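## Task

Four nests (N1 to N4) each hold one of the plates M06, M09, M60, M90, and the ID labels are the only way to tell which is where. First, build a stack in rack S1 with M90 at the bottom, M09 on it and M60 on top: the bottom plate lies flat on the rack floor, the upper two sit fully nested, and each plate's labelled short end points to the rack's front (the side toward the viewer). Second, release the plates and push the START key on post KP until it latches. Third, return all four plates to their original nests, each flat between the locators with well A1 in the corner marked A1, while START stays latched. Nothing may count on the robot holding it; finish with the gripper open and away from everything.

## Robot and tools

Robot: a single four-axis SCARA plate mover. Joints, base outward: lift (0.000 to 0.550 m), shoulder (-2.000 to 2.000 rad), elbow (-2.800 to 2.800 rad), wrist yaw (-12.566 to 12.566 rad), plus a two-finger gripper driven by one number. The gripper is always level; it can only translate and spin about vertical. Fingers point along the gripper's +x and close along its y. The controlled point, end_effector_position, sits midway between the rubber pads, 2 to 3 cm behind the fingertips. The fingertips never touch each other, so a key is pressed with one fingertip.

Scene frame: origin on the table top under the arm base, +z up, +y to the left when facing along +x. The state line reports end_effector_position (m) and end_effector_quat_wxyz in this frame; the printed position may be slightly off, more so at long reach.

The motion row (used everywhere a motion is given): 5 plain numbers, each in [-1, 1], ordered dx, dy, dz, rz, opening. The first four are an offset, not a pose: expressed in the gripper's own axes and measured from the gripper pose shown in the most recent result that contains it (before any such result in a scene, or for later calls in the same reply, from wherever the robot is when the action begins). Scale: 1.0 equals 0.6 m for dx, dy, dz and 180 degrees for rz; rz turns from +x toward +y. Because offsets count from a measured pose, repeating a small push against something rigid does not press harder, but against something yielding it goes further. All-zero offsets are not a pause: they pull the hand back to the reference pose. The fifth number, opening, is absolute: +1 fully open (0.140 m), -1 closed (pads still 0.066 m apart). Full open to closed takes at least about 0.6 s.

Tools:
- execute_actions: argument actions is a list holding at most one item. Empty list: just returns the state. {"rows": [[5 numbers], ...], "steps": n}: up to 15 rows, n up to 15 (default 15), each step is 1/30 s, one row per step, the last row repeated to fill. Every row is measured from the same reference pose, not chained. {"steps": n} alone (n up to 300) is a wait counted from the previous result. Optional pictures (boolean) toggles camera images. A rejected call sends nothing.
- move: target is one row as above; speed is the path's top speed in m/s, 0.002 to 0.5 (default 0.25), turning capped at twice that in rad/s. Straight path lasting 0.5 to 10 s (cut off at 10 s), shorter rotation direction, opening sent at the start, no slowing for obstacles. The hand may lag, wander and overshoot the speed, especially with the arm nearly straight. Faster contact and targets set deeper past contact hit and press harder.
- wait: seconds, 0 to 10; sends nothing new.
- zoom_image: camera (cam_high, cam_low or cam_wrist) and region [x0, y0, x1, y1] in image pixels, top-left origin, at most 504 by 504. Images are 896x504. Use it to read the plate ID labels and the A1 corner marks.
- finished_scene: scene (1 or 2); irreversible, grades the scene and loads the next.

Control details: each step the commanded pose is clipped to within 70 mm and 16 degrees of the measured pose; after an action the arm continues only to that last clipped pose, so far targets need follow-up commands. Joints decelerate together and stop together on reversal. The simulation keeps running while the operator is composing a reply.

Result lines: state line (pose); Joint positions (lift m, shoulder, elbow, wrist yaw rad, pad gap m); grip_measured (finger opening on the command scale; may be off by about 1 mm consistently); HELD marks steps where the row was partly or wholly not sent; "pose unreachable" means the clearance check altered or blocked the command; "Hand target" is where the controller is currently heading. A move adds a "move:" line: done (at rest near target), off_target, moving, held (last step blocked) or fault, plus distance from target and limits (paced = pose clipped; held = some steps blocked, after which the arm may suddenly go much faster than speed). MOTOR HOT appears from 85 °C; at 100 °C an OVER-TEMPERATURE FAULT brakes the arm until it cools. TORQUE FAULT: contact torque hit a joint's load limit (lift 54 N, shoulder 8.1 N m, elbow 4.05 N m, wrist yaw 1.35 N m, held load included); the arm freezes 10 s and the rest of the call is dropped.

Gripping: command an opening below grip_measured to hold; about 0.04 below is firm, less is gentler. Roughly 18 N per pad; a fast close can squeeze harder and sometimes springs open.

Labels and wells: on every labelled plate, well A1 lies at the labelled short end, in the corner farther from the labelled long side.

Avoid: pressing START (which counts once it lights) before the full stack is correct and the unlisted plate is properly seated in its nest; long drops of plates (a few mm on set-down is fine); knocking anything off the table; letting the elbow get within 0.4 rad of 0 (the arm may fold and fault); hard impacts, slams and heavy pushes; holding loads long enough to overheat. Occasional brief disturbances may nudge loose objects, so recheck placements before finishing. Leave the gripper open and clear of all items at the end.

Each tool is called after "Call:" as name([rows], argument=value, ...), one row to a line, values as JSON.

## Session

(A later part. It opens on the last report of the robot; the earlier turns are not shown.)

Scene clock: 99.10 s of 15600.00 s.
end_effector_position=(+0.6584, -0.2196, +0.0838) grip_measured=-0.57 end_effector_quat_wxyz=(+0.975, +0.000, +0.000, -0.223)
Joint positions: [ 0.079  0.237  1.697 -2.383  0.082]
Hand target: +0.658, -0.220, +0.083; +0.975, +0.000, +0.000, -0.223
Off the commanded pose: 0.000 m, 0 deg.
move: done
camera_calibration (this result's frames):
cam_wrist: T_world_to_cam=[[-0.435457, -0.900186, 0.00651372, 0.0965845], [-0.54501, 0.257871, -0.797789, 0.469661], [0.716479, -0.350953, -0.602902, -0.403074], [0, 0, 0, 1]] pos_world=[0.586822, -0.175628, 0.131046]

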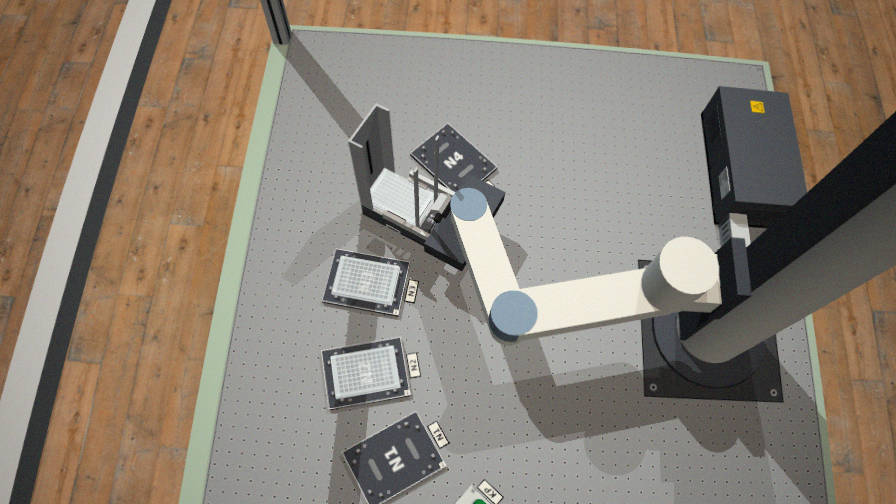

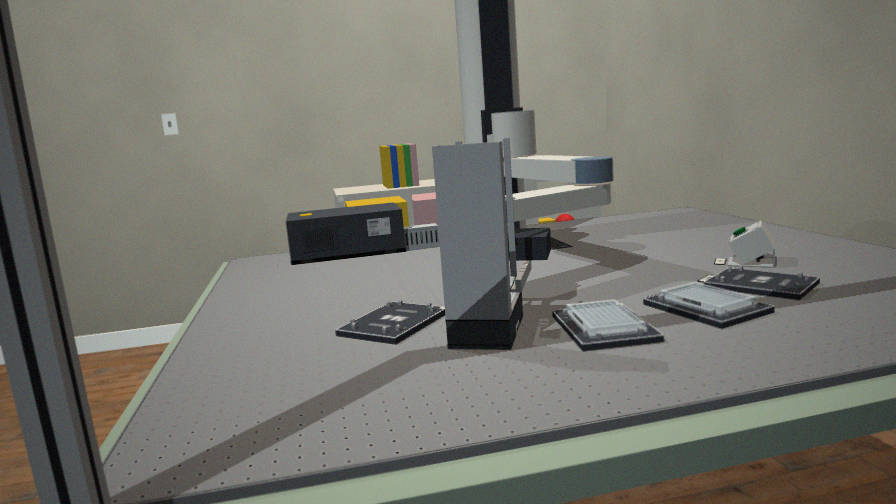

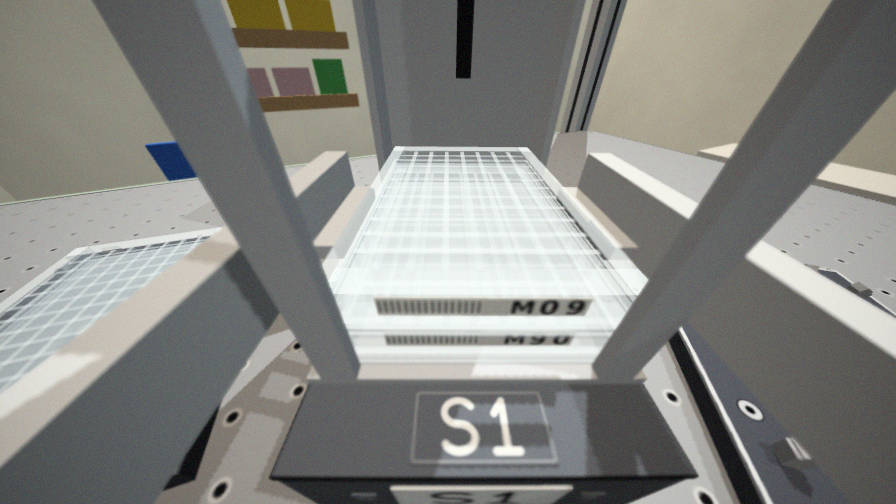

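Call:
move(target=[0,0,0,0,0])

Call:
move(target=[-0.18,0,0,0,0])

Call:
move(target=[-0.021,0.5595,-0.03,0.2207,0])

Call:
move(target=[0,0,-0.033,0,0], speed=0.1)

Scene clock: 105.70 s of 15600.00 s.
end_effector_position=(+0.6584, -0.2196, +0.0839) grip_measured=+0.00 end_effector_quat_wxyz=(+0.975, +0.000, +0.000, -0.223)
Joint positions: [ 0.079  0.237  1.697 -2.383  0.103]
Hand target: +0.658, -0.220, +0.084; +0.975, +0.000, +0.000, -0.223
Off the commanded pose: 0.000 m, 0 deg.
After step 90, 2.90 s passed at rest.
move: done
camera_calibration (this result's frames):
cam_wrist: T_world_to_cam=[[-0.435446, -0.900191, 0.00651372, 0.0965785], [-0.545013, 0.257864, -0.797789, 0.46971], [0.716483, -0.350944, -0.602902, -0.403039], [0, 0, 0, 1]] pos_world=[0.586823, -0.175626, 0.131108]

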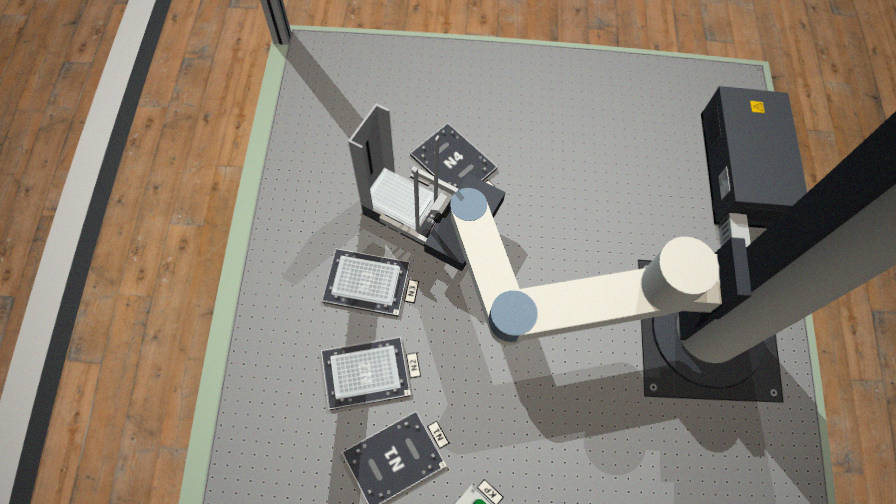

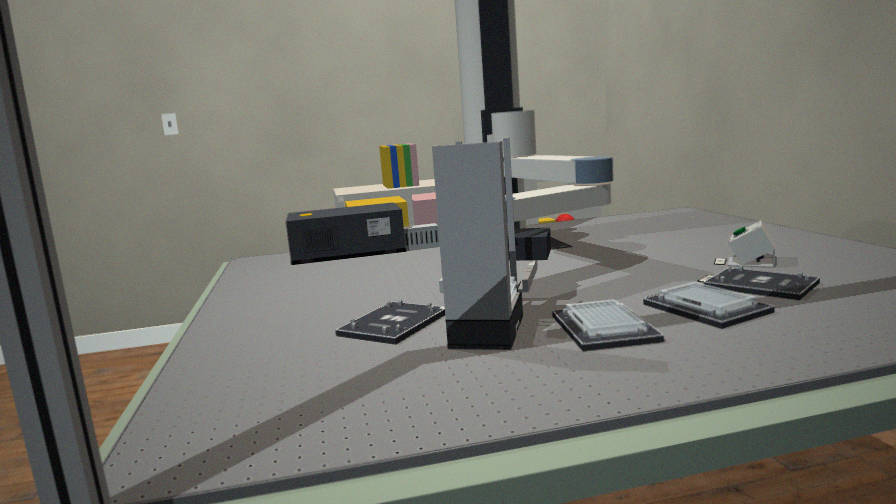

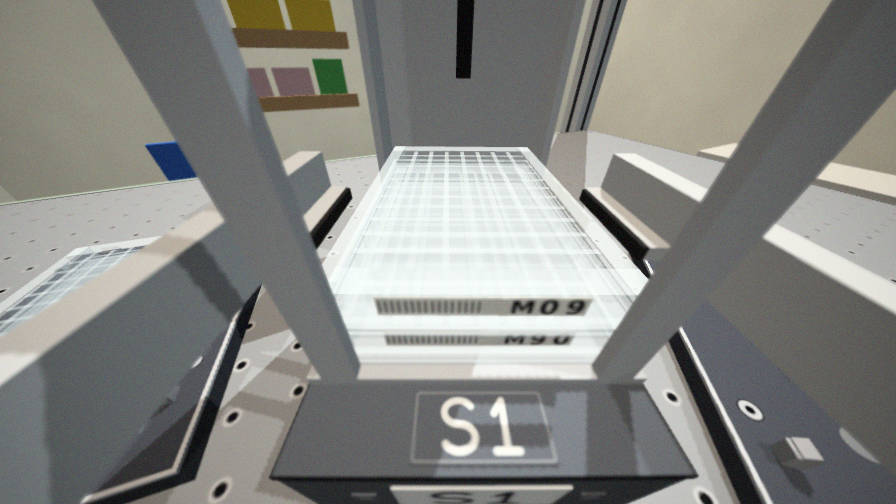

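Scene clock: 106.53 s of 15600.00 s.
end_effector_position=(+0.5611, -0.1727, +0.0839) grip_measured=+0.00 end_effector_quat_wxyz=(+0.975, +0.000, +0.000, -0.223)
Joint positions: [ 0.079  0.475  1.142 -2.066  0.103]
Hand target: +0.561, -0.173, +0.084; +0.975, +0.000, +0.000, -0.223
Off the commanded pose: 0.000 m, 0 deg.
move: done
camera_calibration (this result's frames):
cam_wrist: T_world_to_cam=[[-0.435586, -0.900123, 0.00651372, 0.0965347], [-0.544973, 0.257949, -0.797789, 0.404565], [0.716428, -0.351056, -0.602902, -0.316855], [0, 0, 0, 1]] pos_world=[0.48953, -0.128698, 0.131096]

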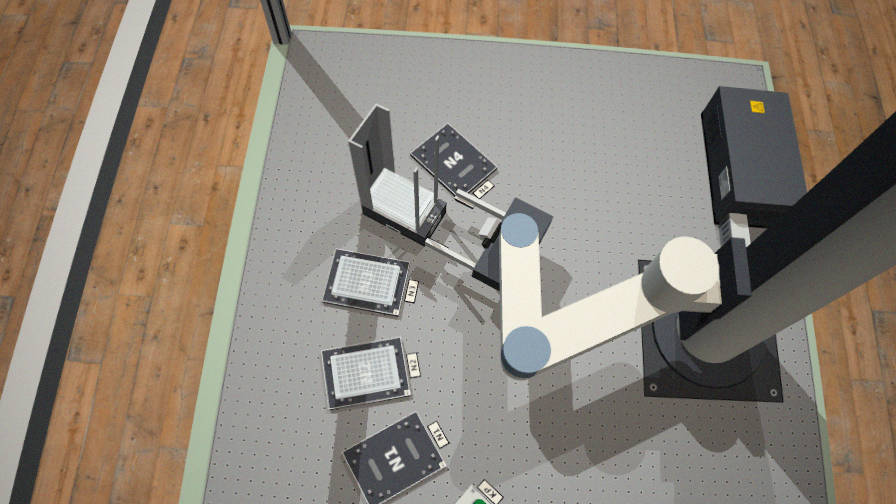

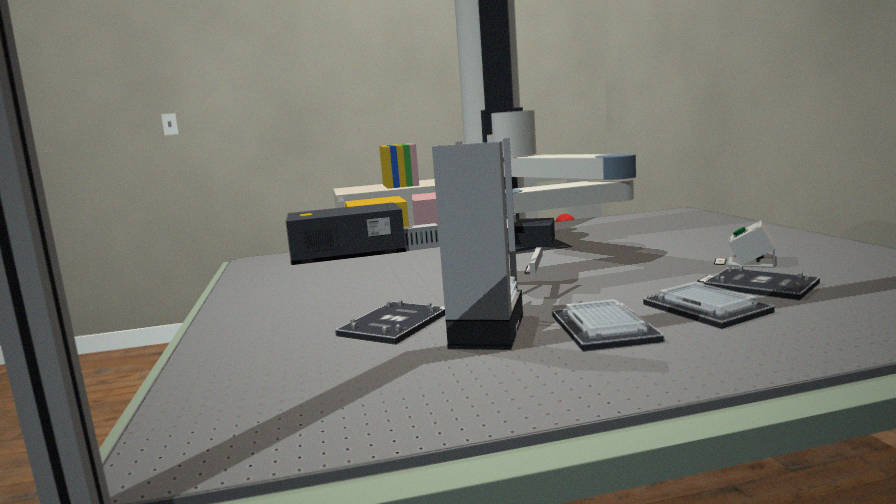

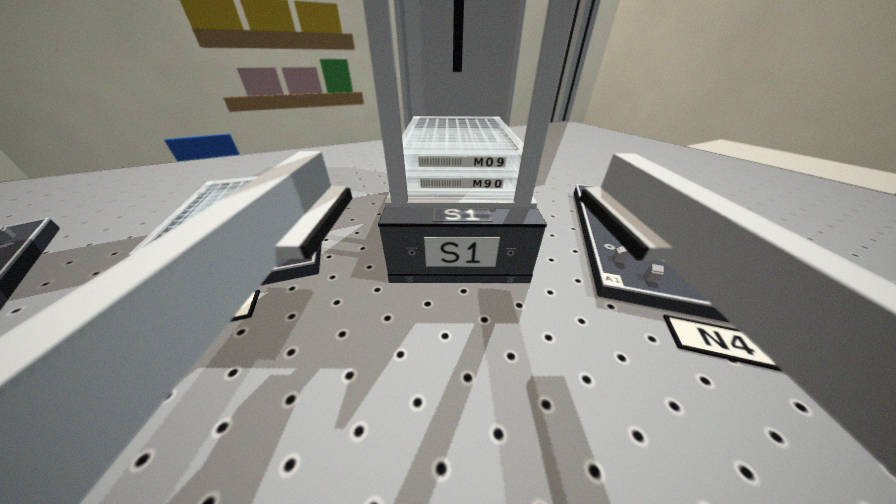

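Scene clock: 108.30 s of 15600.00 s.
end_effector_position=(+0.6956, +0.1354, +0.0659) grip_measured=+0.00 end_effector_quat_wxyz=(+0.993, +0.000, +0.000, +0.122)
Joint positions: [ 0.061  0.895  1.738 -2.388  0.103]
Hand target: +0.696, +0.135, +0.066; +0.993, +0.000, +0.000, +0.122
Off the commanded pose: 0.000 m, 0 deg.
move: done
camera_calibration (this result's frames):
cam_wrist: T_world_to_cam=[[0.240778, -0.970558, 0.00651372, -0.0284076], [-0.583925, -0.150215, -0.797789, 0.46641], [0.775279, 0.188286, -0.602902, -0.429842], [0, 0, 0, 1]] pos_world=[0.612436, 0.123424, 0.113129]

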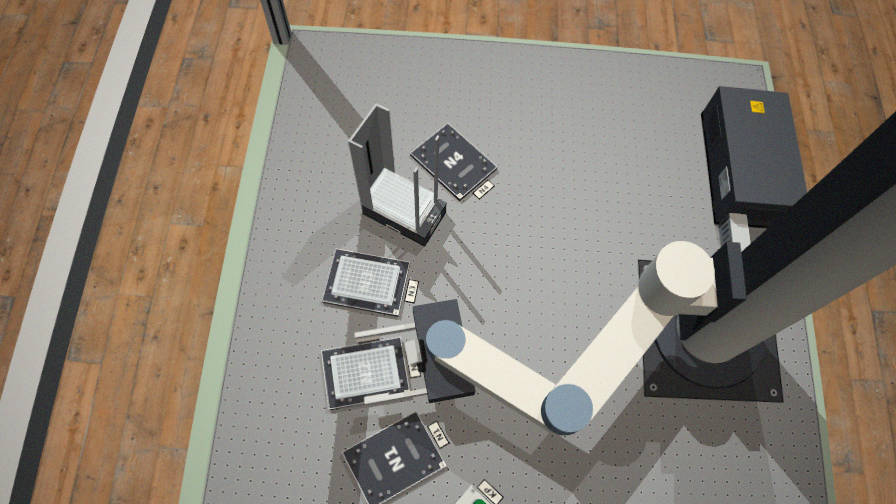

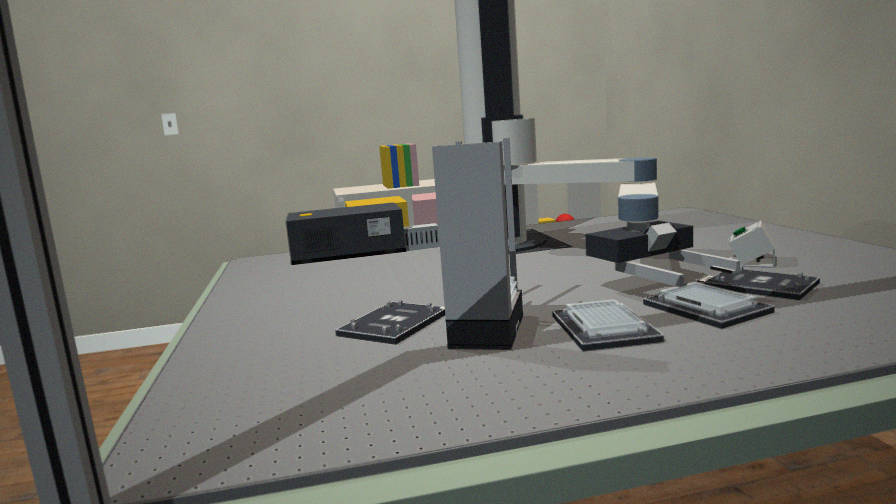

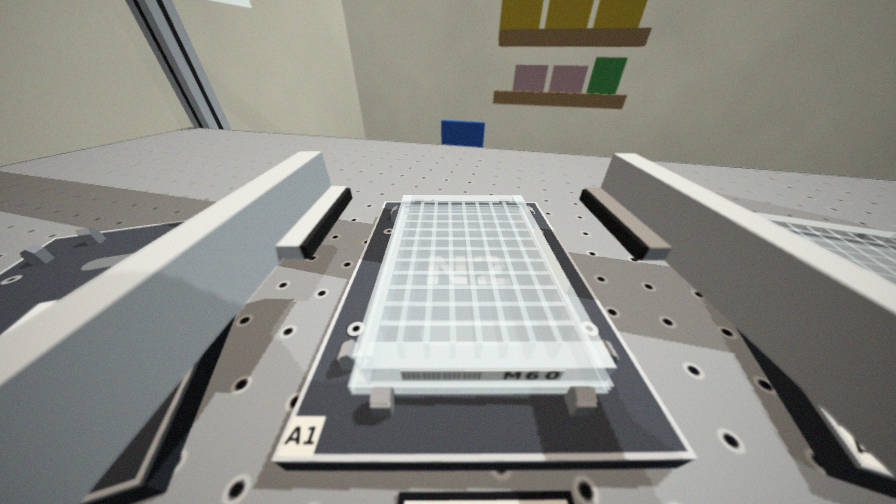

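Scene clock: 109.00 s of 15600.00 s.
end_effector_position=(+0.6956, +0.1354, +0.0461) grip_measured=+0.00 end_effector_quat_wxyz=(+0.993, +0.000, +0.000, +0.122)
Joint positions: [ 0.041  0.895  1.738 -2.388  0.103]
Hand target: +0.696, +0.135, +0.046; +0.993, +0.000, +0.000, +0.122
Off the commanded pose: 0.000 m, 0 deg.
move: done
camera_calibration (this result's frames):
cam_wrist: T_world_to_cam=[[0.240778, -0.970558, 0.00651372, -0.0282746], [-0.583925, -0.150215, -0.797789, 0.450563], [0.775279, 0.188286, -0.602902, -0.441815], [0, 0, 0, 1]] pos_world=[0.612433, 0.123427, 0.0932674]

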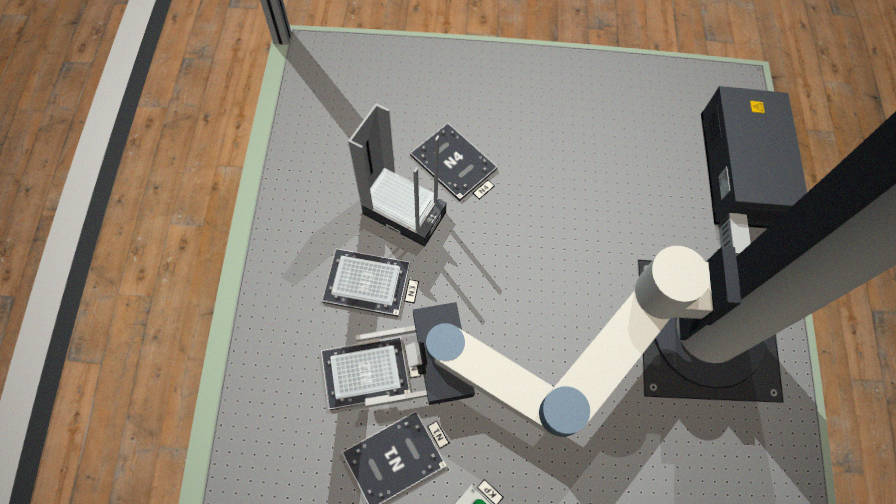

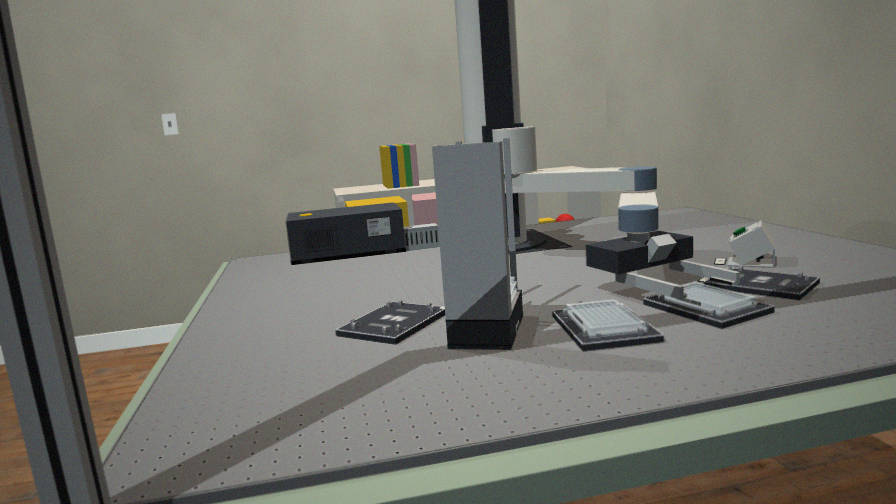

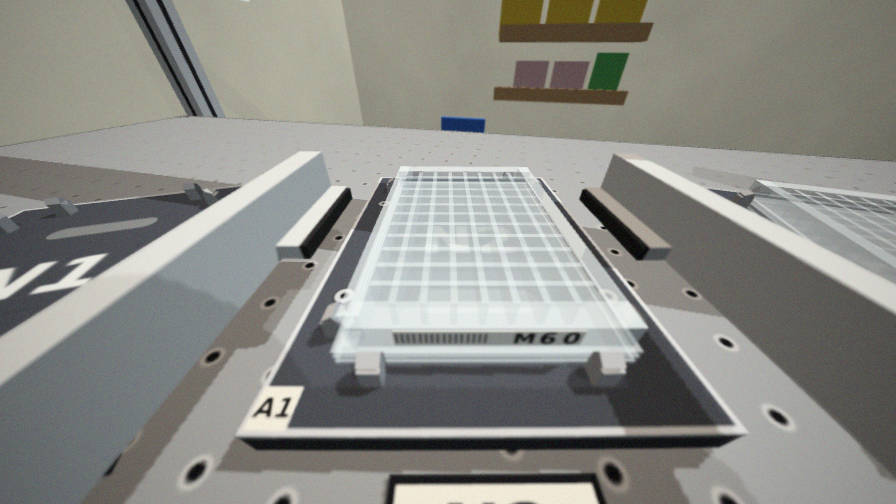

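Call:
move(target=[-0.0005,-0.0036,-0.02,0.002,0], speed=0.03)

Call:
move(target=[0,0,0,0,-0.63])

Call:
move(target=[0,0,0.505,0,-0.63], speed=0.2)

Call:
move(target=[-0.2057,-0.5543,0,-0.2228,-0.63])

Scene clock: 113.97 s of 15600.00 s.
end_effector_position=(+0.6958, +0.1333, +0.0340) grip_measured=+0.00 end_effector_quat_wxyz=(+0.992, +0.000, +0.000, +0.125)
Joint positions: [ 0.029  0.888  1.736 -2.374  0.103]
Hand target: +0.696, +0.133, +0.034; +0.992, +0.000, +0.000, +0.125
Off the commanded pose: 0.000 m, 0 deg.
After step 90, 1.27 s passed at rest.
move: done
camera_calibration (this result's frames):
cam_wrist: T_world_to_cam=[[0.246825, -0.969038, 0.00651372, -0.034719], [-0.582977, -0.153854, -0.797789, 0.440584], [0.77409, 0.193117, -0.602902, -0.448683], [0, 0, 0, 1]] pos_world=[0.612741, 0.12079, 0.0812072]

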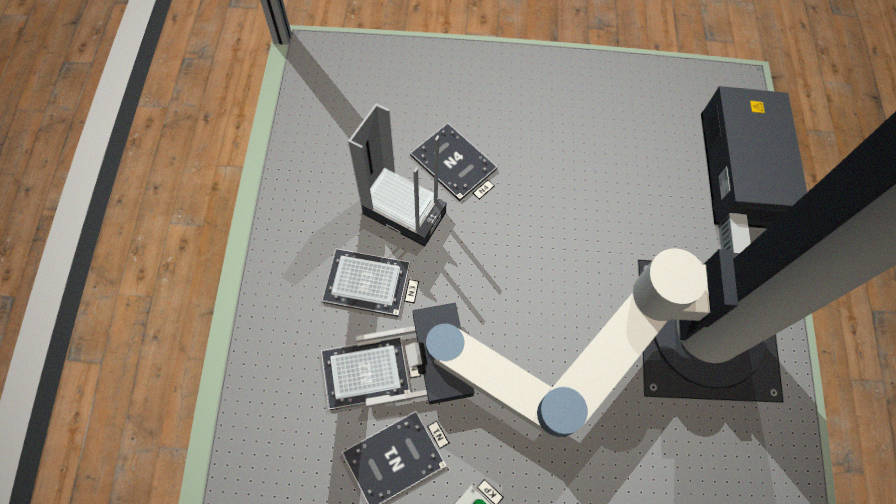

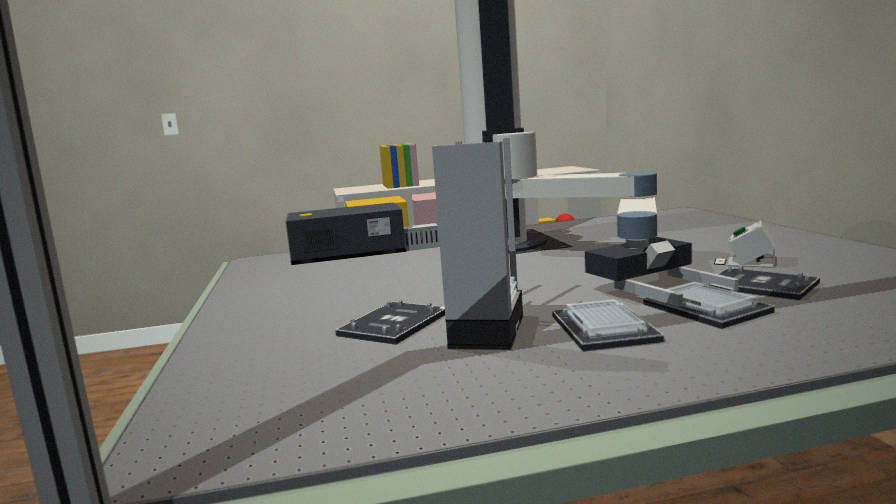

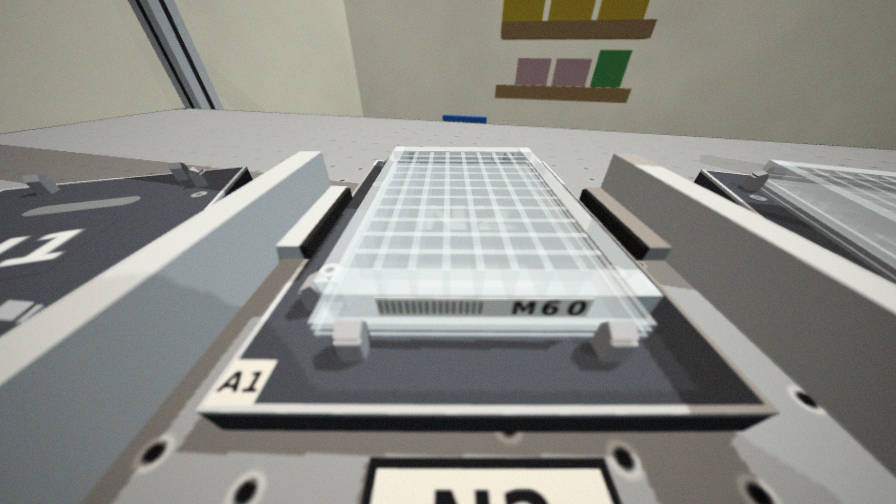

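Scene clock: 114.47 s of 15600.00 s.
end_effector_position=(+0.6958, +0.1332, +0.0340) grip_measured=-0.57 end_effector_quat_wxyz=(+0.992, +0.000, +0.000, +0.125)
Joint positions: [ 0.029  0.888  1.736 -2.374  0.082]
Hand target: +0.696, +0.133, +0.034; +0.992, +0.000, +0.000, +0.125
Off the commanded pose: 0.000 m, 0 deg.
move: done
camera_calibration (this result's frames):
cam_wrist: T_world_to_cam=[[0.246327, -0.969165, 0.00651372, -0.0344649], [-0.583056, -0.153554, -0.797789, 0.440588], [0.774189, 0.192719, -0.602902, -0.448686], [0, 0, 0, 1]] pos_world=[0.612745, 0.120722, 0.0812072]

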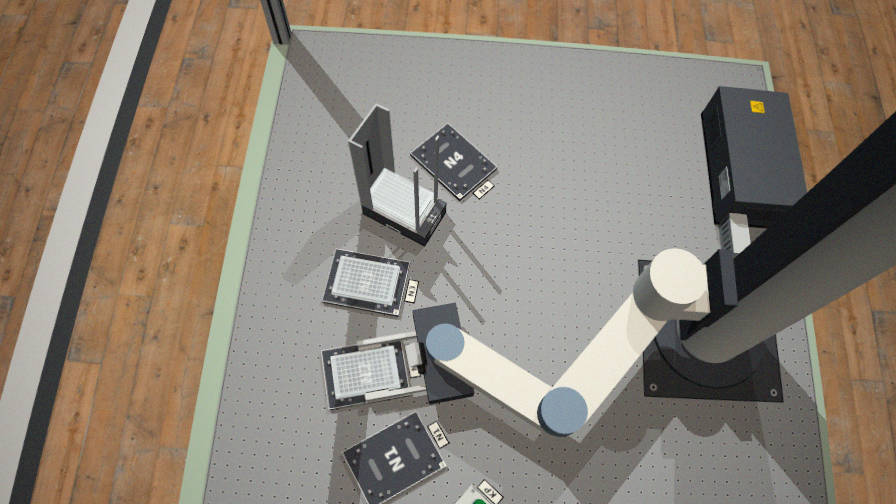

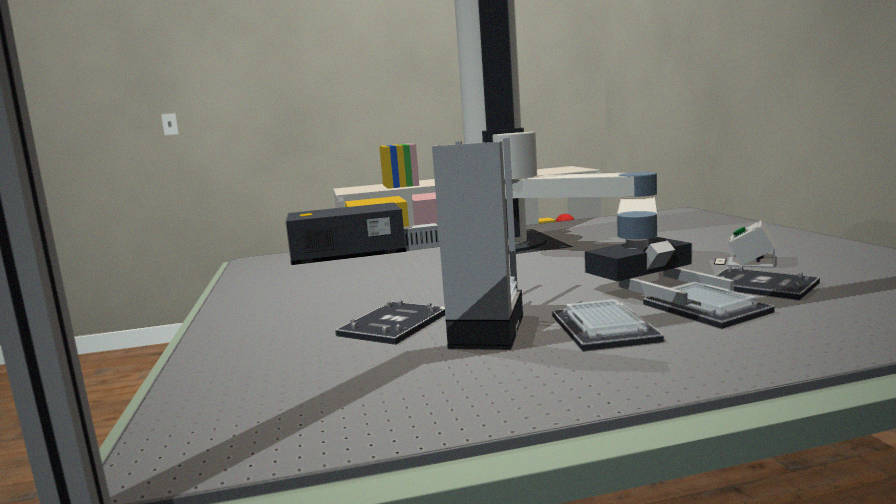

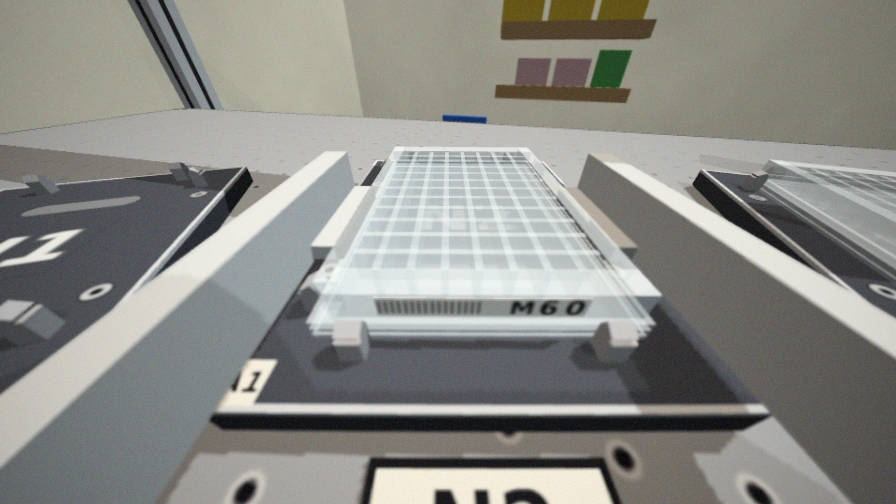

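Scene clock: 116.37 s of 15600.00 s.
end_effector_position=(+0.6958, +0.1332, +0.3371) grip_measured=-0.57 end_effector_quat_wxyz=(+0.992, +0.000, +0.000, +0.125)
Joint positions: [ 0.332  0.888  1.736 -2.374  0.082]
Hand target: +0.696, +0.133, +0.337; +0.992, +0.000, +0.000, +0.125
Off the commanded pose: 0.000 m, 0 deg.
move: done
camera_calibration (this result's frames):
cam_wrist: T_world_to_cam=[[0.246366, -0.969155, 0.00651372, -0.0364533], [-0.58305, -0.153577, -0.797789, 0.682359], [0.774181, 0.19275, -0.602902, -0.26598], [0, 0, 0, 1]] pos_world=[0.612747, 0.120734, 0.384257]

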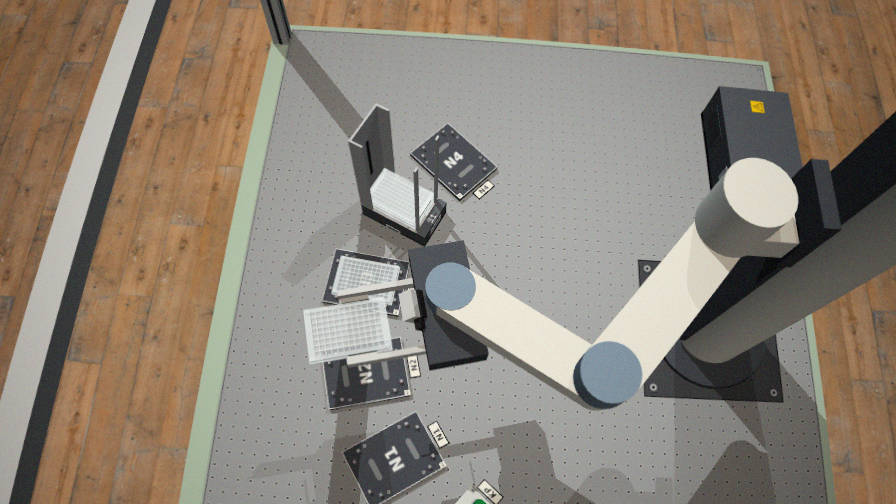

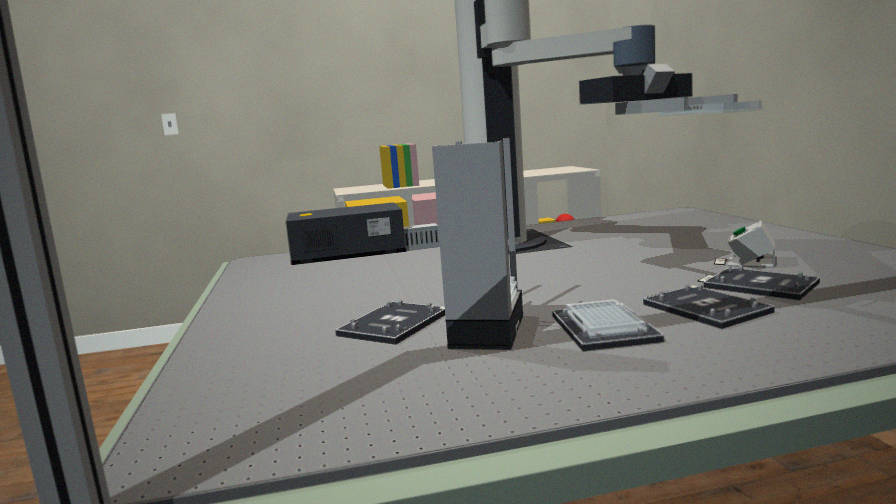

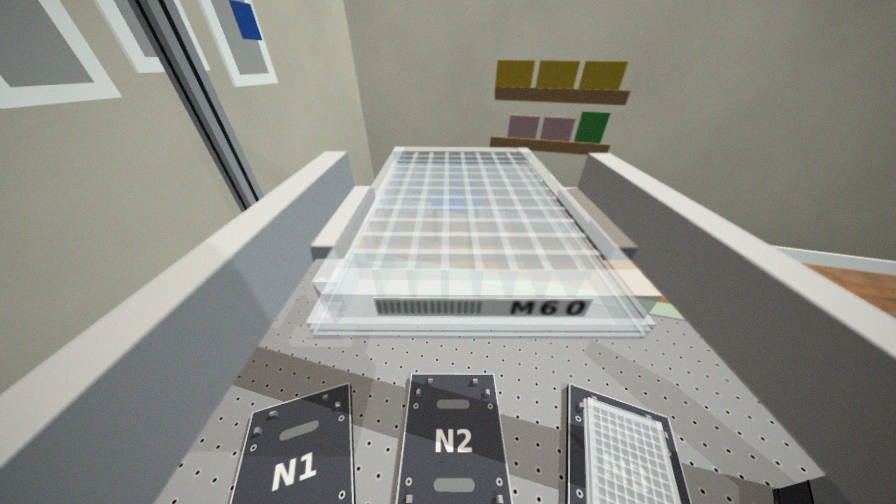

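Scene clock: 118.20 s of 15600.00 s.
end_effector_position=(+0.6585, -0.2197, +0.3371) grip_measured=-0.57 end_effector_quat_wxyz=(+0.975, +0.000, +0.000, -0.223)
Joint positions: [ 0.332  0.236  1.698 -2.384  0.082]
Hand target: +0.659, -0.220, +0.337; +0.975, +0.000, +0.000, -0.223
Off the commanded pose: 0.000 m, 0 deg.
move: done
camera_calibration (this result's frames):
cam_wrist: T_world_to_cam=[[-0.436025, -0.899911, 0.00651372, 0.0952784], [-0.544847, 0.258215, -0.797789, 0.671742], [0.716257, -0.351405, -0.602902, -0.250508], [0, 0, 0, 1]] pos_world=[0.586969, -0.175741, 0.384256]

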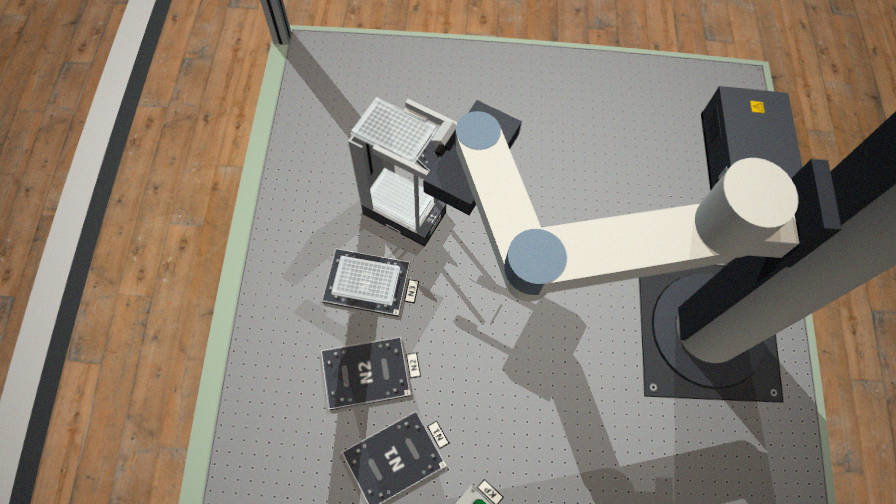

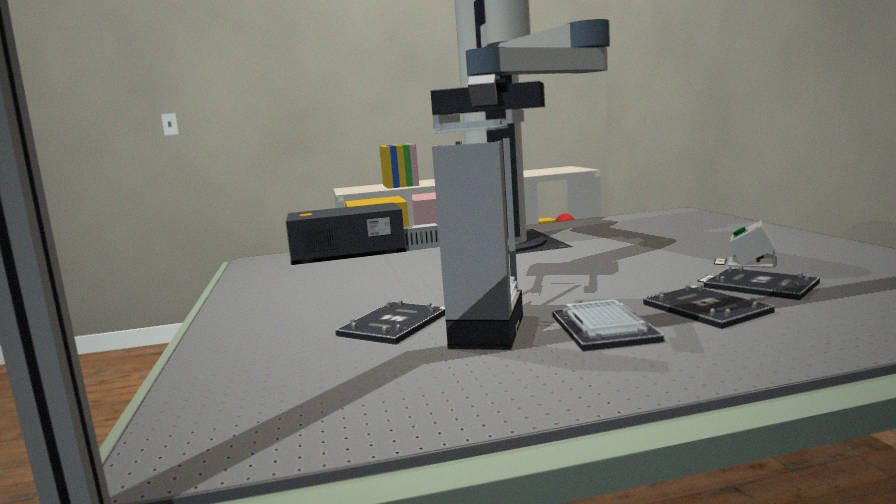

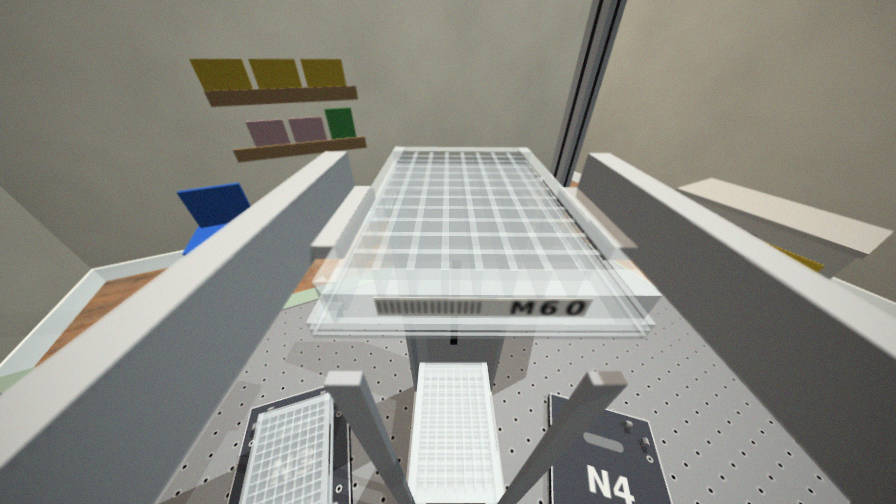

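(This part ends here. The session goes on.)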